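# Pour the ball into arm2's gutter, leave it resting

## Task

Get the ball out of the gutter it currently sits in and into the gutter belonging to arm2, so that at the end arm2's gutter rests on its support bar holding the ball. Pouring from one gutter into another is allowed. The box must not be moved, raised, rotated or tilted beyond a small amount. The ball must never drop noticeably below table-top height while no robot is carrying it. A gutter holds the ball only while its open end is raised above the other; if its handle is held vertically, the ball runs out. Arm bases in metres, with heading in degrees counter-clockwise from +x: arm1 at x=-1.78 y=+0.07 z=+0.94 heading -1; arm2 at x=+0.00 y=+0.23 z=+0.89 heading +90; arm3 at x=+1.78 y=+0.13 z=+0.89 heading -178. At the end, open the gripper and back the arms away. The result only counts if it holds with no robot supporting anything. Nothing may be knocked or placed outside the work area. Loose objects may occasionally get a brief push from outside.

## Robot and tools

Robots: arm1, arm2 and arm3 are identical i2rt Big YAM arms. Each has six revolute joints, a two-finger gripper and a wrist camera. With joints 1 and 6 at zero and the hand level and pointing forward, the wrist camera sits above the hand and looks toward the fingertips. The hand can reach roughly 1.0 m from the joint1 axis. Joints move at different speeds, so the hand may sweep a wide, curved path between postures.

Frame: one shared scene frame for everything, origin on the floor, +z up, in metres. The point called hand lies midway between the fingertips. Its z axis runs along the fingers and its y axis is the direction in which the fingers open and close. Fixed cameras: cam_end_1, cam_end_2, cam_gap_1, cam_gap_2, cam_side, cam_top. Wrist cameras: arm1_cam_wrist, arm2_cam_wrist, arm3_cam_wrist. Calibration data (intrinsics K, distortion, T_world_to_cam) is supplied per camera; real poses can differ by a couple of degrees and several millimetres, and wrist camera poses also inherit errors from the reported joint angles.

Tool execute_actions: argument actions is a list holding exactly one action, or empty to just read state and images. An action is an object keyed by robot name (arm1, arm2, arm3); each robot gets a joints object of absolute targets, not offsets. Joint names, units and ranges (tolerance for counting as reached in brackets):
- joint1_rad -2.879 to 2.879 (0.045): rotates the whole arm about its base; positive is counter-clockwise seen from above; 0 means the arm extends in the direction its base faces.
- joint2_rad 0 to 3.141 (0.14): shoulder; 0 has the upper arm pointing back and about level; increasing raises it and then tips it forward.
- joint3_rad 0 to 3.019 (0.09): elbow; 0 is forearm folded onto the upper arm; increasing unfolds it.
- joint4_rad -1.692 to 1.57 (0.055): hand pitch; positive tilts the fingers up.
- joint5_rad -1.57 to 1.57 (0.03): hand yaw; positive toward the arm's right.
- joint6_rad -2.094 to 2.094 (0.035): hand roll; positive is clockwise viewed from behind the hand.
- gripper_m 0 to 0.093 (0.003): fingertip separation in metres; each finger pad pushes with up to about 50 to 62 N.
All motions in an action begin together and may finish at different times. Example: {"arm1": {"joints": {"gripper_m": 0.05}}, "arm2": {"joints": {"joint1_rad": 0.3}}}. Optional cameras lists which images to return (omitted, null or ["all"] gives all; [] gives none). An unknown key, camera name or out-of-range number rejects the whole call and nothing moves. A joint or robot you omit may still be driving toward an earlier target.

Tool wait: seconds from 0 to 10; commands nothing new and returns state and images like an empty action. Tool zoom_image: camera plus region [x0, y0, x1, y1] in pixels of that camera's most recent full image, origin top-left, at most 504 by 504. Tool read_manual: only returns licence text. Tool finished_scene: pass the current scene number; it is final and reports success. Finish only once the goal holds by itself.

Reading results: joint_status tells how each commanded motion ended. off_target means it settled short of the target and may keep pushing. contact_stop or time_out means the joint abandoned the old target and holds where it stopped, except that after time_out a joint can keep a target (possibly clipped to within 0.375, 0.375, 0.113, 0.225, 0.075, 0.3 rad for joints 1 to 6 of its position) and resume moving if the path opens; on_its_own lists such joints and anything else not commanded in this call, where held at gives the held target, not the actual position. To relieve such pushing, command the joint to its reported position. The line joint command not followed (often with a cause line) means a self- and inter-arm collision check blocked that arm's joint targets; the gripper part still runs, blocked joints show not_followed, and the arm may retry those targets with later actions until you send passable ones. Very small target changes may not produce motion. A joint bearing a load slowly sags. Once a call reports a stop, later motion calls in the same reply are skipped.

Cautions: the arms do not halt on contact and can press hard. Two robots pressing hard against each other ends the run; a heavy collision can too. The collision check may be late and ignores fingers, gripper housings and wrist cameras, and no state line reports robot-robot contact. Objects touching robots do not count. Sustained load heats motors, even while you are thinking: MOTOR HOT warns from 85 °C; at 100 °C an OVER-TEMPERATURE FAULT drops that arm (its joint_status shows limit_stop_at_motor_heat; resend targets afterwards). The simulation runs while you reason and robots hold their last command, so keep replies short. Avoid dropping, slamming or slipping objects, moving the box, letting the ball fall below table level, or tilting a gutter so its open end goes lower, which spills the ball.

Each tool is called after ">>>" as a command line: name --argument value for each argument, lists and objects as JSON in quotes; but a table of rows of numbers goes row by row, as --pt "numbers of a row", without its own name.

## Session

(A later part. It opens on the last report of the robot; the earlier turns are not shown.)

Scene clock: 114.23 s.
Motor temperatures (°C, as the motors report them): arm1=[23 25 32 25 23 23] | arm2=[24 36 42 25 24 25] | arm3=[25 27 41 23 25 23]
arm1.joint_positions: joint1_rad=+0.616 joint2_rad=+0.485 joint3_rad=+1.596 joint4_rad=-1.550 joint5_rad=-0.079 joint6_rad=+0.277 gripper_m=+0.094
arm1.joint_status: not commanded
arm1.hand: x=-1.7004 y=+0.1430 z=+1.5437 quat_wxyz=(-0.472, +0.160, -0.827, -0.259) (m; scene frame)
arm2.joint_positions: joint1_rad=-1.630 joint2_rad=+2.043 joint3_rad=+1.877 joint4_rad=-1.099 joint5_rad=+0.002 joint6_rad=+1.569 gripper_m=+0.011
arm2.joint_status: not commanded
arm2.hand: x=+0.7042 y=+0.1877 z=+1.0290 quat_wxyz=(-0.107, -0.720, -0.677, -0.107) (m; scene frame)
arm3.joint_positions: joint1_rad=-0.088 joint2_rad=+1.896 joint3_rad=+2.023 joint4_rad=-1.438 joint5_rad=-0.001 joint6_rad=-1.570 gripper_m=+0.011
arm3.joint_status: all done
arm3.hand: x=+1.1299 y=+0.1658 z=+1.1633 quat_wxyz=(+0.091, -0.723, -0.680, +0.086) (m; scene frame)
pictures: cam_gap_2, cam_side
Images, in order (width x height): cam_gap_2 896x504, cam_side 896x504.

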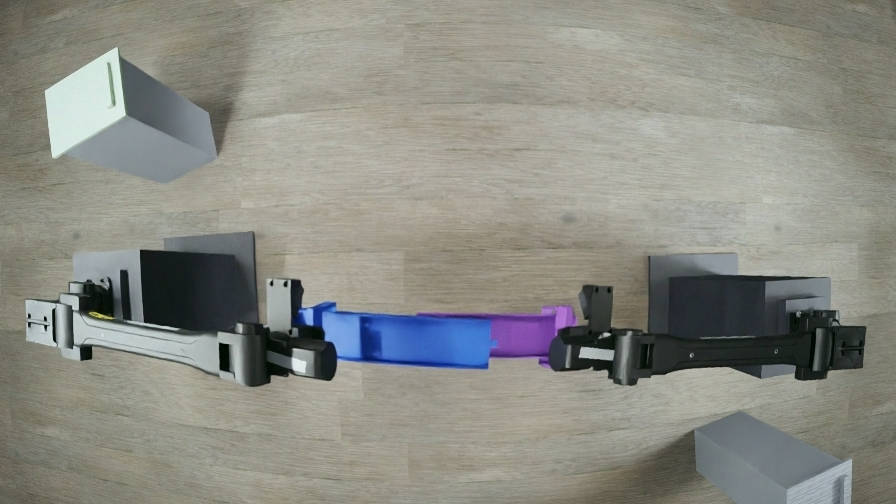

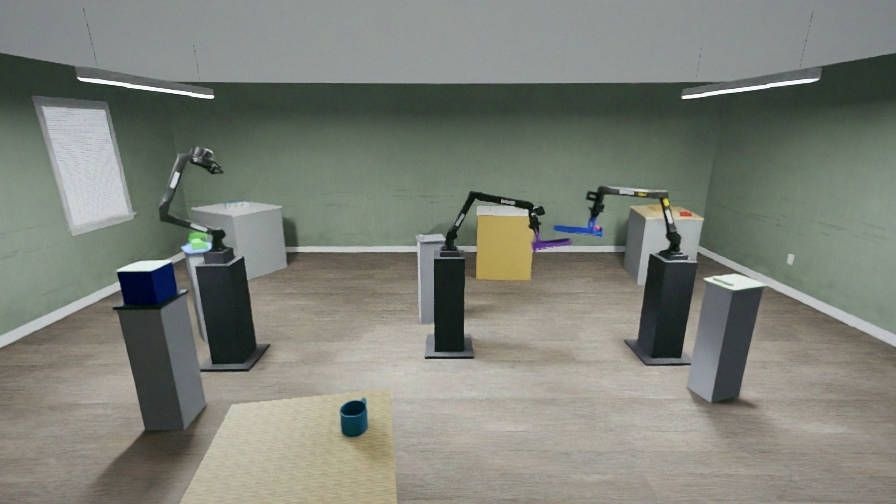

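>>> execute_actions --actions '[{"arm3":{"joints":{"joint4_rad":-1.6}}}]' --cameras '[]'

>>> wait --seconds 1.5

Scene clock: 119.67 s.
Motor temperatures (°C, as the motors report them): arm1=[23 25 32 25 23 23] | arm2=[24 37 43 25 24 25] | arm3=[25 27 41 23 25 23]
arm1.joint_positions: joint1_rad=+0.616 joint2_rad=+0.485 joint3_rad=+1.596 joint4_rad=-1.550 joint5_rad=-0.079 joint6_rad=+0.277 gripper_m=+0.094
arm1.joint_status: not commanded
arm1.hand: x=-1.7004 y=+0.1430 z=+1.5437 quat_wxyz=(-0.472, +0.160, -0.827, -0.259) (m; scene frame)
arm2.joint_positions: joint1_rad=-1.630 joint2_rad=+2.043 joint3_rad=+1.877 joint4_rad=-1.099 joint5_rad=+0.002 joint6_rad=+1.569 gripper_m=+0.011
arm2.joint_status: not commanded
arm2.hand: x=+0.7042 y=+0.1877 z=+1.0290 quat_wxyz=(-0.107, -0.720, -0.677, -0.107) (m; scene frame)
arm3.joint_positions: joint1_rad=-0.088 joint2_rad=+1.896 joint3_rad=+2.023 joint4_rad=-1.587 joint5_rad=-0.001 joint6_rad=-1.570 gripper_m=+0.011
arm3.joint_status: all done
arm3.hand: x=+1.1658 y=+0.1637 z=+1.1569 quat_wxyz=(+0.037, -0.728, -0.684, +0.035) (m; scene frame)
pictures: none
No camera images: the call's "cameras" was empty. Leave "cameras" out to get every camera's image.

Scene clock: 121.17 s.
Motor temperatures (°C, as the motors report them): arm1=[23 25 32 25 23 23] | arm2=[24 37 43 25 24 25] | arm3=[25 27 41 23 25 23]
arm1.joint_positions: joint1_rad=+0.616 joint2_rad=+0.485 joint3_rad=+1.596 joint4_rad=-1.550 joint5_rad=-0.079 joint6_rad=+0.277 gripper_m=+0.094
arm1.joint_status: not commanded
arm1.hand: x=-1.7004 y=+0.1430 z=+1.5437 quat_wxyz=(-0.472, +0.160, -0.827, -0.259) (m; scene frame)
arm2.joint_positions: joint1_rad=-1.630 joint2_rad=+2.042 joint3_rad=+1.877 joint4_rad=-1.102 joint5_rad=+0.001 joint6_rad=+1.571 gripper_m=+0.011
arm2.joint_status: not commanded
arm2.hand: x=+0.7035 y=+0.1880 z=+1.0293 quat_wxyz=(-0.105, -0.721, -0.677, -0.107) (m; scene frame)
arm3.joint_positions: joint1_rad=-0.088 joint2_rad=+1.896 joint3_rad=+2.023 joint4_rad=-1.589 joint5_rad=-0.001 joint6_rad=-1.570 gripper_m=+0.011
arm3.joint_status: all done
arm3.hand: x=+1.1664 y=+0.1636 z=+1.1568 quat_wxyz=(+0.036, -0.728, -0.684, +0.035) (m; scene frame)
wait: 1.50 s; at rest by 0.27 s
pictures: arm1_cam_wrist, arm2_cam_wrist, arm3_cam_wrist, cam_end_1, cam_end_2, cam_gap_1, cam_gap_2, cam_side, cam_top
camera_calibration (this result's frames):
arm1_cam_wrist: T_world_to_cam=[[0.506767, -0.815072, -0.280794, 1.41293], [-0.817813, -0.351493, -0.45567, -0.636475], [0.272706, 0.460555, -0.844701, 1.82675], [0, 0, 0, 1]] pos_world=[-1.73471, 0.0866044, 1.64978]
arm2_cam_wrist: T_world_to_cam=[[-0.957345, 0.0708993, -0.280112, 0.950173], [-0.106183, 0.815274, 0.569256, -0.660072], [0.268728, 0.574718, -0.772971, 0.62029], [0, 0, 0, 1]] pos_world=[0.672866, 0.114281, 1.12137]
arm3_cam_wrist: T_world_to_cam=[[-0.992655, 0.0581437, 0.106089, 1.02418], [0.109205, 0.808003, 0.578969, -0.922646], [-0.0520571, 0.586302, -0.808418, 1.02429], [0, 0, 0, 1]] pos_world=[1.17074, 0.0854066, 1.25359]
Images, in order (width x height): arm1_cam_wrist 504x504, arm2_cam_wrist 504x504, arm3_cam_wrist 504x504, cam_end_1 896x504, cam_end_2 896x504, cam_gap_1 896x504, cam_gap_2 896x504, cam_side 896x504, cam_top 896x504.

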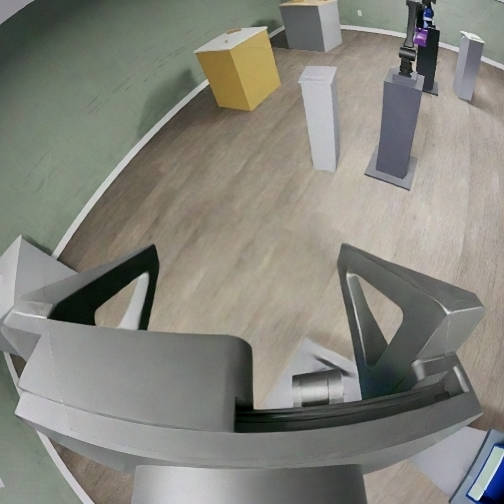

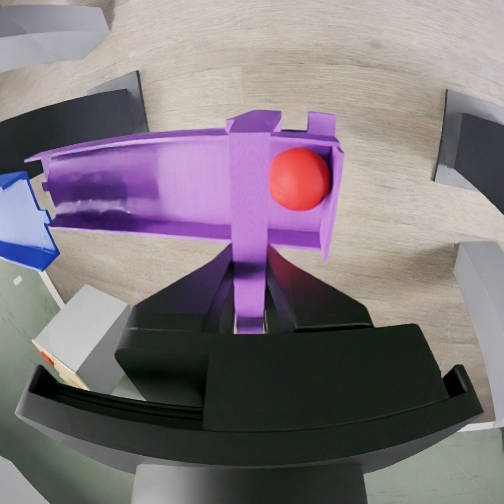

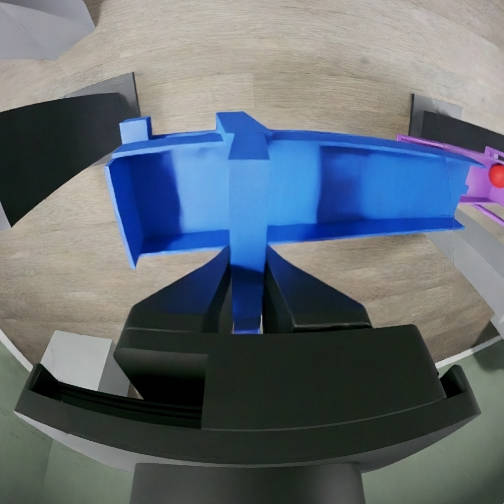

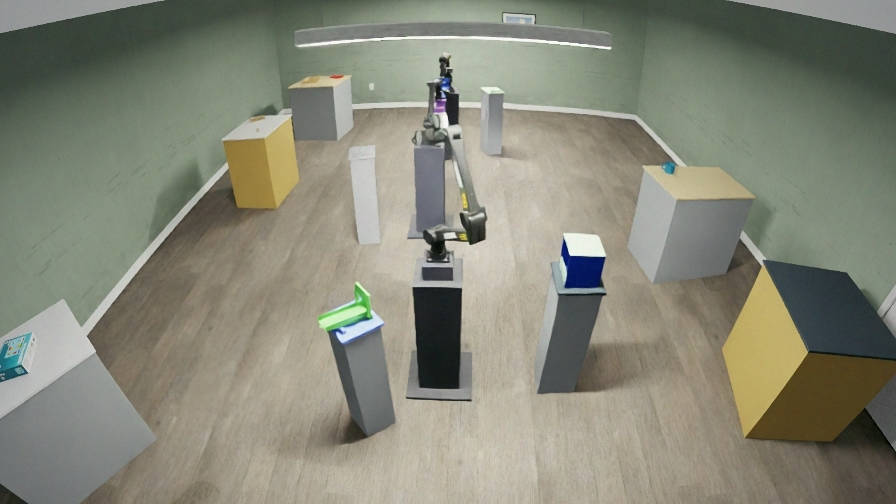

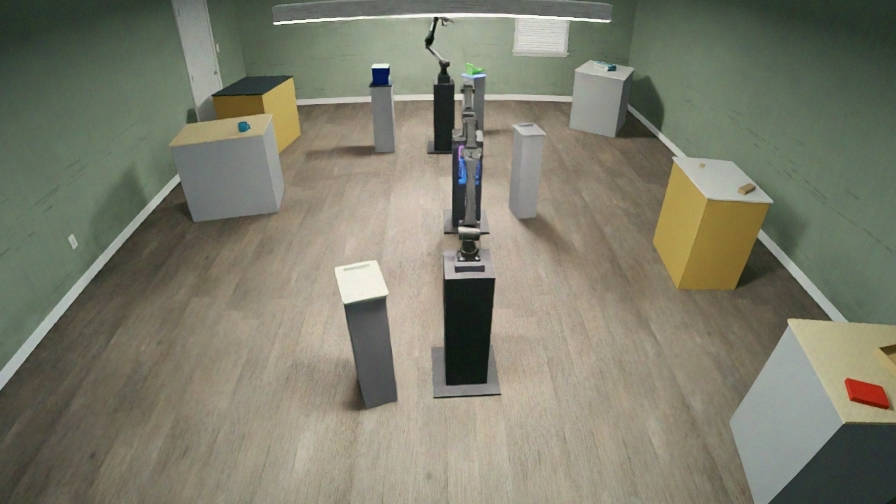

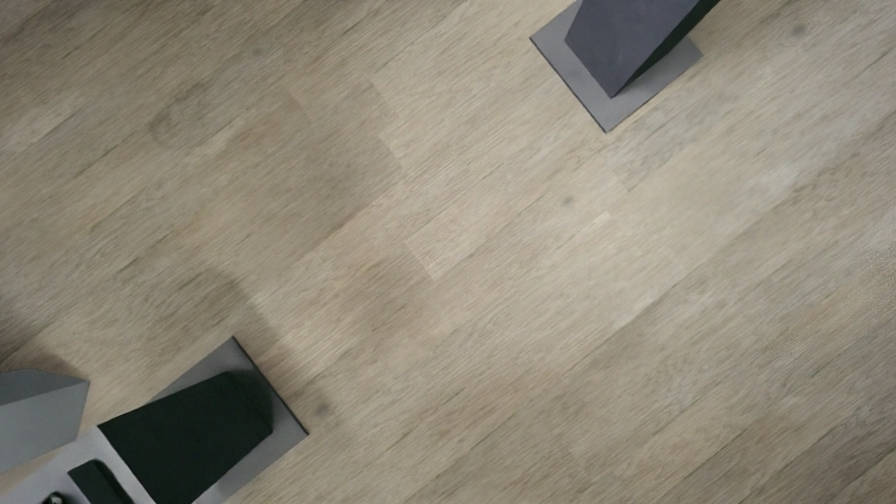

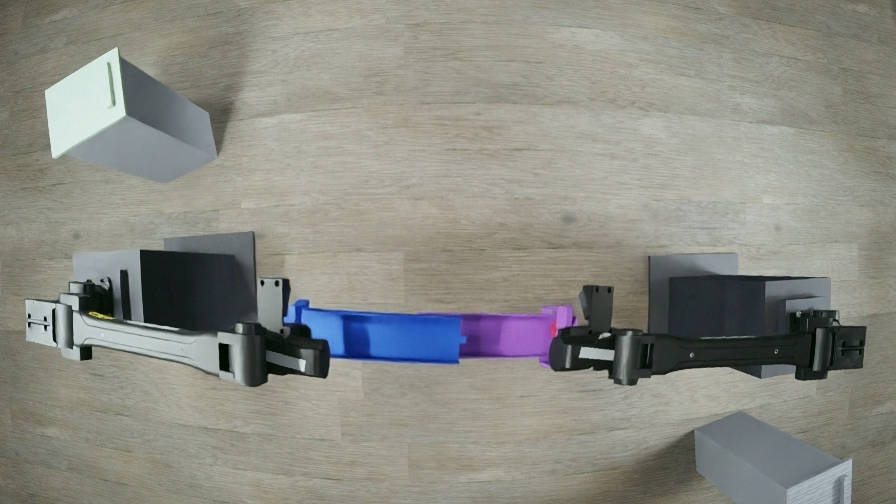

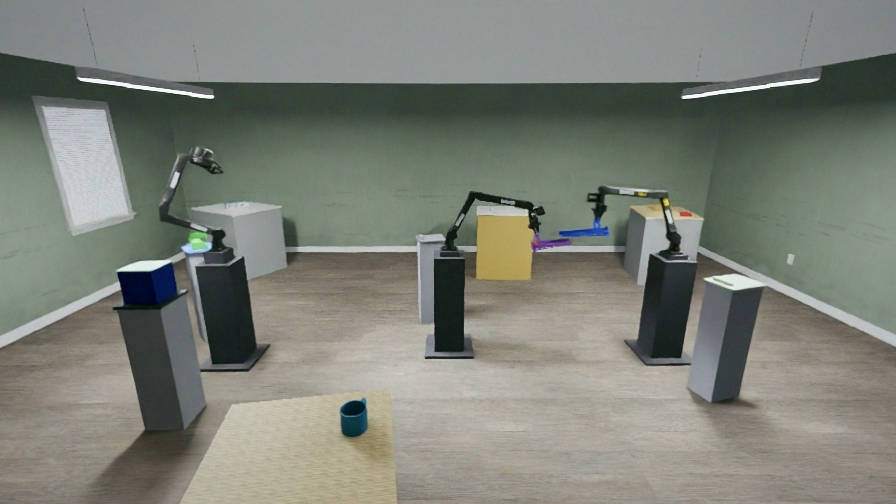

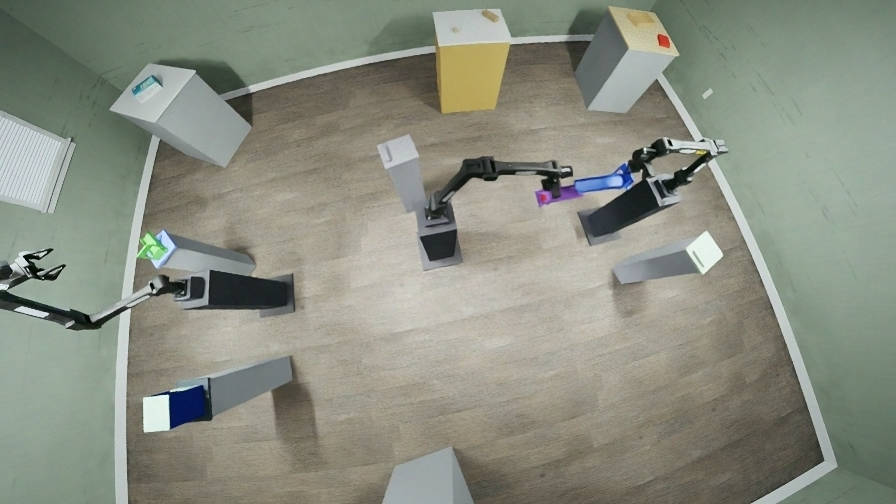

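>>> execute_actions --actions '[{"arm3":{"joints":{"joint1_rad":1.918,"joint2_rad":1.8,"joint4_rad":-1.45,"joint5_rad":0.21,"joint6_rad":0.037}},"arm2":{"joints":{"joint1_rad":-1.4}}}]' --cameras '[]'

Scene clock: 131.53 s.
Motor temperatures (°C, as the motors report them): arm1=[23 25 32 25 23 23] | arm2=[24 38 45 25 24 25] | arm3=[25 28 42 23 25 23]
arm1.joint_positions: joint1_rad=+0.616 joint2_rad=+0.485 joint3_rad=+1.596 joint4_rad=-1.550 joint5_rad=-0.079 joint6_rad=+0.277 gripper_m=+0.094
arm1.joint_status: not commanded
arm1.hand: x=-1.7004 y=+0.1430 z=+1.5437 quat_wxyz=(-0.472, +0.160, -0.827, -0.259) (m; scene frame)
arm2.joint_positions: joint1_rad=-1.407 joint2_rad=+2.042 joint3_rad=+1.877 joint4_rad=-1.102 joint5_rad=+0.000 joint6_rad=+1.572 gripper_m=+0.011
arm2.joint_status: all done
arm2.hand: x=+0.6956 y=+0.3445 z=+1.0313 quat_wxyz=(-0.093, -0.641, -0.752, -0.119) (m; scene frame)
arm3.joint_positions: joint1_rad=+1.921 joint2_rad=+1.830 joint3_rad=+2.031 joint4_rad=-1.457 joint5_rad=+0.205 joint6_rad=+0.027 gripper_m=+0.012
arm3.joint_status: all done
arm3.hand: x=+1.9781 y=-0.4761 z=+1.2177 quat_wxyz=(-0.078, -0.577, -0.796, +0.168) (m; scene frame)
pictures: none
No camera images: the call's "cameras" was empty. Leave "cameras" out to get every camera's image.

>>> execute_actions --actions '[{"arm3":{"joints":{"joint2_rad":1.813,"joint3_rad":1.68,"joint4_rad":-1.44}},"arm2":{"joints":{"joint1_rad":-0.9,"joint2_rad":1.8,"joint4_rad":-1.16,"joint5_rad":-0.25,"joint6_rad":1.05}}}]' --cameras '[]'

>>> execute_actions --actions '[{"arm3":{"joints":{"joint2_rad":1.86,"joint3_rad":1.53,"joint4_rad":-1.215}},"arm2":{"joints":{"joint1_rad":-0.4,"joint4_rad":-1.375,"joint5_rad":-0.43,"joint6_rad":0.52}}}]' --cameras '["arm2_cam_wrist","arm3_cam_wrist"]'

Scene clock: 140.47 s.
Motor temperatures (°C, as the motors report them): arm1=[23 25 32 25 23 23] | arm2=[24 38 45 25 24 25] | arm3=[25 28 42 23 25 23]
arm1.joint_positions: joint1_rad=+0.616 joint2_rad=+0.485 joint3_rad=+1.596 joint4_rad=-1.550 joint5_rad=-0.079 joint6_rad=+0.277 gripper_m=+0.094
arm1.joint_status: not commanded
arm1.hand: x=-1.7004 y=+0.1430 z=+1.5437 quat_wxyz=(-0.472, +0.160, -0.827, -0.259) (m; scene frame)
arm2.joint_positions: joint1_rad=-0.905 joint2_rad=+1.815 joint3_rad=+1.885 joint4_rad=-1.157 joint5_rad=-0.246 joint6_rad=+1.062 gripper_m=+0.011
arm2.joint_status: all done
arm2.hand: x=+0.5046 y=+0.6761 z=+1.1906 quat_wxyz=(-0.062, -0.162, -0.949, -0.263) (m; scene frame)
arm3.joint_positions: joint1_rad=+1.921 joint2_rad=+1.835 joint3_rad=+1.661 joint4_rad=-1.454 joint5_rad=+0.205 joint6_rad=+0.028 gripper_m=+0.012
arm3.joint_status: all done
arm3.hand: x=+1.9479 y=-0.3969 z=+1.0622 quat_wxyz=(+0.077, -0.568, -0.816, +0.068) (m; scene frame)
pictures: none
No camera images: the call's "cameras" was empty. Leave "cameras" out to get every camera's image.

Scene clock: 142.23 s.
Motor temperatures (°C, as the motors report them): arm1=[23 25 32 25 23 23] | arm2=[24 38 45 25 24 25] | arm3=[25 28 41 23 25 23]
arm1.joint_positions: joint1_rad=+0.616 joint2_rad=+0.485 joint3_rad=+1.596 joint4_rad=-1.550 joint5_rad=-0.079 joint6_rad=+0.277 gripper_m=+0.094
arm1.joint_status: not commanded
arm1.hand: x=-1.7004 y=+0.1430 z=+1.5437 quat_wxyz=(-0.472, +0.160, -0.827, -0.259) (m; scene frame)
arm2.joint_positions: joint1_rad=-0.407 joint2_rad=+1.817 joint3_rad=+1.885 joint4_rad=-1.369 joint5_rad=-0.423 joint6_rad=+0.532 gripper_m=+0.011
arm2.joint_status: all done
arm2.hand: x=+0.1833 y=+0.8284 z=+1.1832 quat_wxyz=(+0.068, +0.328, -0.911, -0.242) (m; scene frame)
arm3.joint_positions: joint1_rad=+1.921 joint2_rad=+1.873 joint3_rad=+1.517 joint4_rad=-1.233 joint5_rad=+0.210 joint6_rad=+0.033 gripper_m=+0.012
arm3.joint_status: all done
arm3.hand: x=+1.9493 y=-0.4013 z=+0.9891 quat_wxyz=(+0.062, -0.572, -0.814, +0.081) (m; scene frame)
pictures: arm2_cam_wrist, arm3_cam_wrist
camera_calibration (this result's frames):
arm2_cam_wrist: T_world_to_cam=[[0.561305, -0.680496, -0.471023, 1.0199], [-0.47786, -0.731165, 0.486875, 0.121653], [-0.675712, -0.0482021, -0.735588, 1.15584], [0, 0, 0, 1]] pos_world=[0.266676, 0.838697, 1.27139]
arm3_cam_wrist: T_world_to_cam=[[-0.918666, -0.33566, 0.208292, 1.44861], [-0.161716, 0.800617, 0.576941, 0.0726109], [-0.360418, 0.496332, -0.789781, 1.8072], [0, 0, 0, 1]] pos_world=[1.99388, -0.468865, 1.08367]
Images, in order (width x height): arm2_cam_wrist 504x504, arm3_cam_wrist 504x504.

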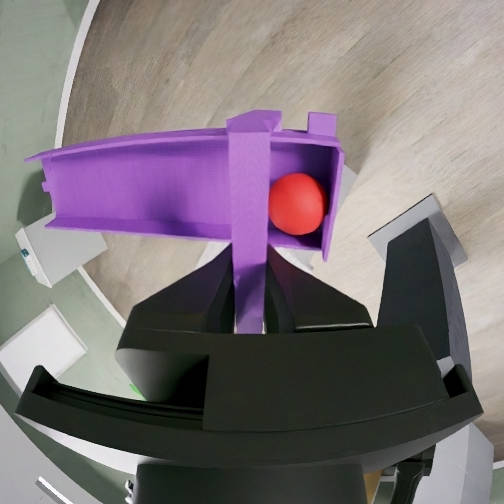

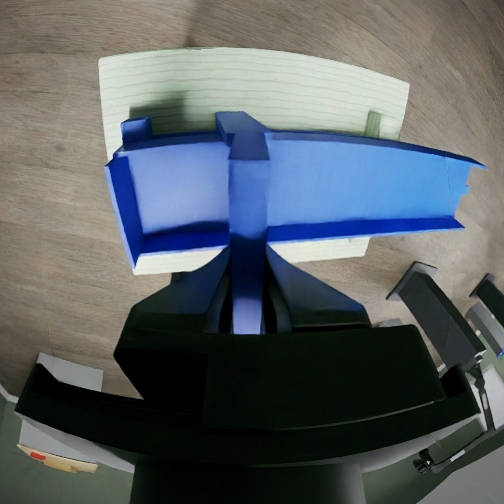

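>>> execute_actions --actions '[{"arm3":{"joints":{"gripper_m":0.09}},"arm2":{"joints":{"joint1_rad":0.138,"joint2_rad":1.86,"joint3_rad":1.76,"joint4_rad":-1.44,"joint5_rad":-0.5,"joint6_rad":-0.055}}}]' --cameras '[]'

>>> execute_actions --actions '[{"arm3":{"joints":{"joint2_rad":1.7,"joint3_rad":1.75,"joint4_rad":-1.5}},"arm2":{"joints":{"joint2_rad":1.905,"joint3_rad":1.58,"joint4_rad":-1.19,"joint5_rad":-0.32}}}]' --cameras '["arm2_cam_wrist","cam_side"]'

Scene clock: 149.53 s.
Motor temperatures (°C, as the motors report them): arm1=[23 25 32 25 23 23] | arm2=[24 37 45 25 24 25] | arm3=[25 28 40 23 25 23]
arm1.joint_positions: joint1_rad=+0.616 joint2_rad=+0.485 joint3_rad=+1.596 joint4_rad=-1.550 joint5_rad=-0.079 joint6_rad=+0.277 gripper_m=+0.094
arm1.joint_status: not commanded
arm1.hand: x=-1.7004 y=+0.1430 z=+1.5437 quat_wxyz=(-0.472, +0.160, -0.827, -0.259) (m; scene frame)
arm2.joint_positions: joint1_rad=+0.131 joint2_rad=+1.898 joint3_rad=+1.743 joint4_rad=-1.428 joint5_rad=-0.493 joint6_rad=-0.043 gripper_m=+0.011
arm2.joint_status: all done
arm2.hand: x=-0.1552 y=+0.7975 z=+1.0813 quat_wxyz=(+0.180, +0.742, -0.624, -0.165) (m; scene frame)
arm3.joint_positions: joint1_rad=+1.921 joint2_rad=+1.872 joint3_rad=+1.517 joint4_rad=-1.232 joint5_rad=+0.209 joint6_rad=+0.033 gripper_m=+0.090
arm3.joint_status: all done
arm3.hand: x=+1.9495 y=-0.4015 z=+0.9892 quat_wxyz=(+0.061, -0.572, -0.814, +0.081) (m; scene frame)
pictures: none
No camera images: the call's "cameras" was empty. Leave "cameras" out to get every camera's image.

Scene clock: 150.97 s.
Motor temperatures (°C, as the motors report them): arm1=[23 25 32 25 23 23] | arm2=[24 37 45 25 24 25] | arm3=[25 28 40 23 25 23]
arm1.joint_positions: joint1_rad=+0.616 joint2_rad=+0.485 joint3_rad=+1.596 joint4_rad=-1.550 joint5_rad=-0.079 joint6_rad=+0.277 gripper_m=+0.094
arm1.joint_status: not commanded
arm1.hand: x=-1.7004 y=+0.1430 z=+1.5437 quat_wxyz=(-0.472, +0.160, -0.827, -0.259) (m; scene frame)
arm2.joint_positions: joint1_rad=+0.132 joint2_rad=+1.933 joint3_rad=+1.563 joint4_rad=-1.205 joint5_rad=-0.316 joint6_rad=-0.044 gripper_m=+0.011
arm2.joint_status: all done
arm2.hand: x=-0.1268 y=+0.7943 z=+0.9832 quat_wxyz=(+0.114, +0.757, -0.634, -0.109) (m; scene frame)
arm3.joint_positions: joint1_rad=+1.921 joint2_rad=+1.699 joint3_rad=+1.734 joint4_rad=-1.484 joint5_rad=+0.209 joint6_rad=+0.033 gripper_m=+0.090
arm3.joint_status: all done
arm3.hand: x=+1.9466 y=-0.3973 z=+1.1623 quat_wxyz=(+0.003, -0.577, -0.808, +0.118) (m; scene frame)
pictures: arm2_cam_wrist, cam_side
camera_calibration (this result's frames):
arm2_cam_wrist: T_world_to_cam=[[0.942153, 0.160409, -0.294306, 0.283135], [0.302519, -0.785024, 0.540574, 0.134868], [-0.144325, -0.598337, -0.788139, 1.35363], [0, 0, 0, 1]] pos_world=[-0.112194, 0.870386, 1.07727]
Images, in order (width x height): arm2_cam_wrist 504x504, cam_side 896x504.

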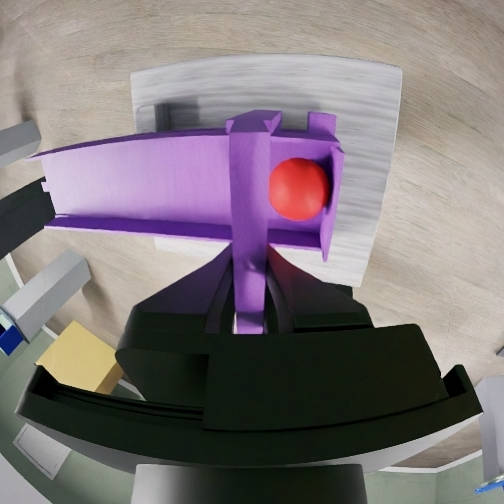

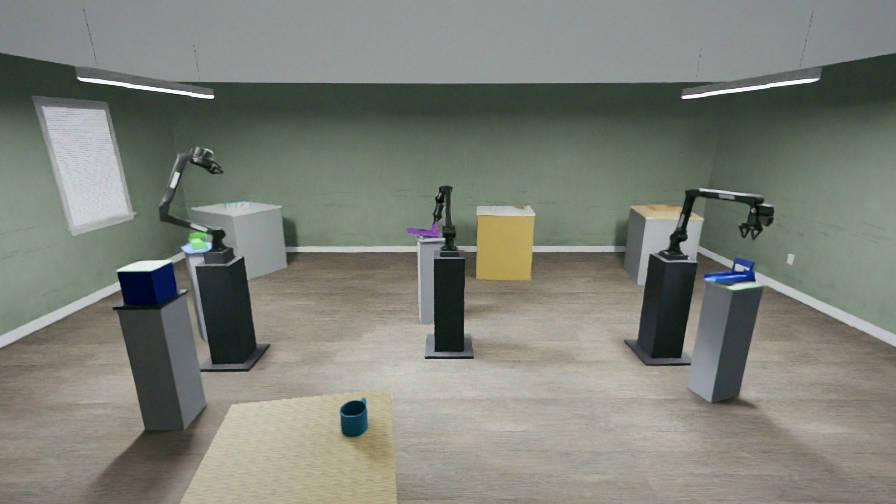

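>>> execute_actions --actions '[{"arm2":{"joints":{"joint5_rad":-0.222}}}]' --cameras '[]'

>>> execute_actions --actions '[{"arm2":{"joints":{"gripper_m":0.09}}}]' --cameras '[]'

>>> execute_actions --actions '[{"arm2":{"joints":{"joint2_rad":1.75,"joint3_rad":1.8,"joint4_rad":-1.55}}}]' --cameras '["arm2_cam_wrist","arm3_cam_wrist","cam_side"]'

Scene clock: 157.00 s.
Motor temperatures (°C, as the motors report them): arm1=[23 25 32 25 23 23] | arm2=[24 37 43 25 24 25] | arm3=[25 27 40 23 25 23]
arm1.joint_positions: joint1_rad=+0.616 joint2_rad=+0.485 joint3_rad=+1.596 joint4_rad=-1.550 joint5_rad=-0.079 joint6_rad=+0.277 gripper_m=+0.094
arm1.joint_status: not commanded
arm1.hand: x=-1.7004 y=+0.1430 z=+1.5437 quat_wxyz=(-0.472, +0.160, -0.827, -0.259) (m; scene frame)
arm2.joint_positions: joint1_rad=+0.132 joint2_rad=+1.933 joint3_rad=+1.563 joint4_rad=-1.205 joint5_rad=-0.221 joint6_rad=-0.044 gripper_m=+0.011
arm2.joint_status: all done
arm2.hand: x=-0.1112 y=+0.7964 z=+0.9789 quat_wxyz=(+0.079, +0.762, -0.639, -0.077) (m; scene frame)
arm3.joint_positions: joint1_rad=+1.921 joint2_rad=+1.699 joint3_rad=+1.734 joint4_rad=-1.484 joint5_rad=+0.209 joint6_rad=+0.033 gripper_m=+0.090
arm3.joint_status: not commanded
arm3.hand: x=+1.9466 y=-0.3973 z=+1.1623 quat_wxyz=(+0.003, -0.577, -0.808, +0.118) (m; scene frame)
pictures: none
No camera images: the call's "cameras" was empty. Leave "cameras" out to get every camera's image.

Scene clock: 157.70 s.
Motor temperatures (°C, as the motors report them): arm1=[23 25 32 25 23 23] | arm2=[24 37 43 25 24 25] | arm3=[25 27 40 23 25 23]
arm1.joint_positions: joint1_rad=+0.616 joint2_rad=+0.485 joint3_rad=+1.596 joint4_rad=-1.550 joint5_rad=-0.079 joint6_rad=+0.277 gripper_m=+0.094
arm1.joint_status: not commanded
arm1.hand: x=-1.7004 y=+0.1430 z=+1.5437 quat_wxyz=(-0.472, +0.160, -0.827, -0.259) (m; scene frame)
arm2.joint_positions: joint1_rad=+0.132 joint2_rad=+1.930 joint3_rad=+1.563 joint4_rad=-1.205 joint5_rad=-0.220 joint6_rad=-0.044 gripper_m=+0.090
arm2.joint_status: all done
arm2.hand: x=-0.1111 y=+0.7967 z=+0.9808 quat_wxyz=(+0.077, +0.762, -0.639, -0.078) (m; scene frame)
arm3.joint_positions: joint1_rad=+1.921 joint2_rad=+1.699 joint3_rad=+1.734 joint4_rad=-1.484 joint5_rad=+0.209 joint6_rad=+0.033 gripper_m=+0.090
arm3.joint_status: not commanded
arm3.hand: x=+1.9466 y=-0.3973 z=+1.1623 quat_wxyz=(+0.003, -0.577, -0.808, +0.118) (m; scene frame)
pictures: none
No camera images: the call's "cameras" was empty. Leave "cameras" out to get every camera's image.

Scene clock: 159.00 s.
Motor temperatures (°C, as the motors report them): arm1=[23 25 32 25 23 23] | arm2=[24 37 43 25 24 25] | arm3=[25 27 40 23 25 23]
arm1.joint_positions: joint1_rad=+0.616 joint2_rad=+0.485 joint3_rad=+1.596 joint4_rad=-1.550 joint5_rad=-0.079 joint6_rad=+0.277 gripper_m=+0.094
arm1.joint_status: not commanded
arm1.hand: x=-1.7004 y=+0.1430 z=+1.5437 quat_wxyz=(-0.472, +0.160, -0.827, -0.259) (m; scene frame)
arm2.joint_positions: joint1_rad=+0.132 joint2_rad=+1.754 joint3_rad=+1.774 joint4_rad=-1.537 joint5_rad=-0.220 joint6_rad=-0.044 gripper_m=+0.090
arm2.joint_status: all done
arm2.hand: x=-0.1080 y=+0.7726 z=+1.1553 quat_wxyz=(+0.059, +0.763, -0.636, -0.099) (m; scene frame)
arm3.joint_positions: joint1_rad=+1.921 joint2_rad=+1.699 joint3_rad=+1.734 joint4_rad=-1.484 joint5_rad=+0.209 joint6_rad=+0.033 gripper_m=+0.090
arm3.joint_status: not commanded
arm3.hand: x=+1.9466 y=-0.3973 z=+1.1623 quat_wxyz=(+0.003, -0.577, -0.808, +0.118) (m; scene frame)
pictures: arm2_cam_wrist, arm3_cam_wrist, cam_side
camera_calibration (this result's frames):
arm2_cam_wrist: T_world_to_cam=[[0.964268, 0.174748, -0.199126, 0.200821], [0.253975, -0.823634, 0.507074, 0.0824228], [-0.0753968, -0.539528, -0.838585, 1.49924], [0, 0, 0, 1]] pos_world=[-0.10154, 0.841676, 1.25543]
arm3_cam_wrist: T_world_to_cam=[[-0.929742, -0.308259, 0.201388, 1.45186], [-0.188208, 0.867937, 0.459634, 0.183687], [-0.316478, 0.389438, -0.864974, 1.90044], [0, 0, 0, 1]] pos_world=[1.98588, -0.451983, 1.26701]
Images, in order (width x height): arm2_cam_wrist 504x504, arm3_cam_wrist 504x504, cam_side 896x504.

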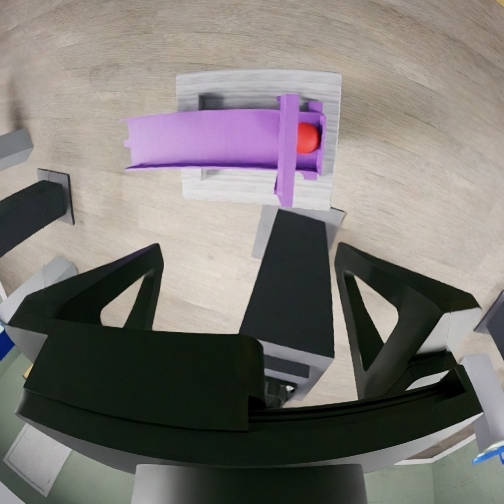

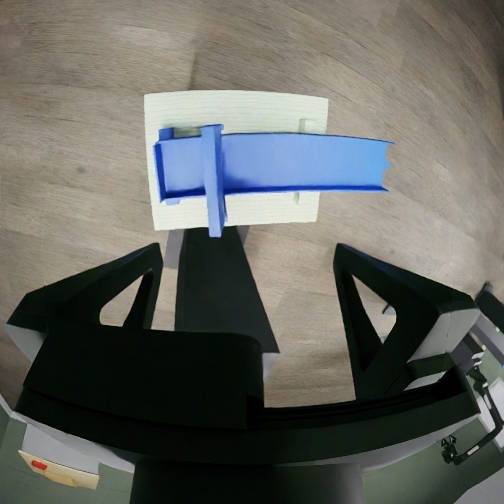

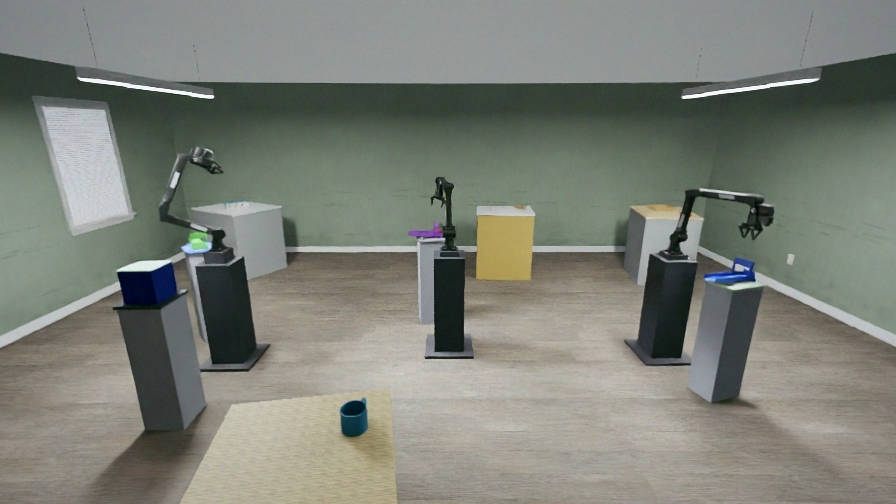

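>>> finished_scene --scene 2

The scene is finished: the task was done.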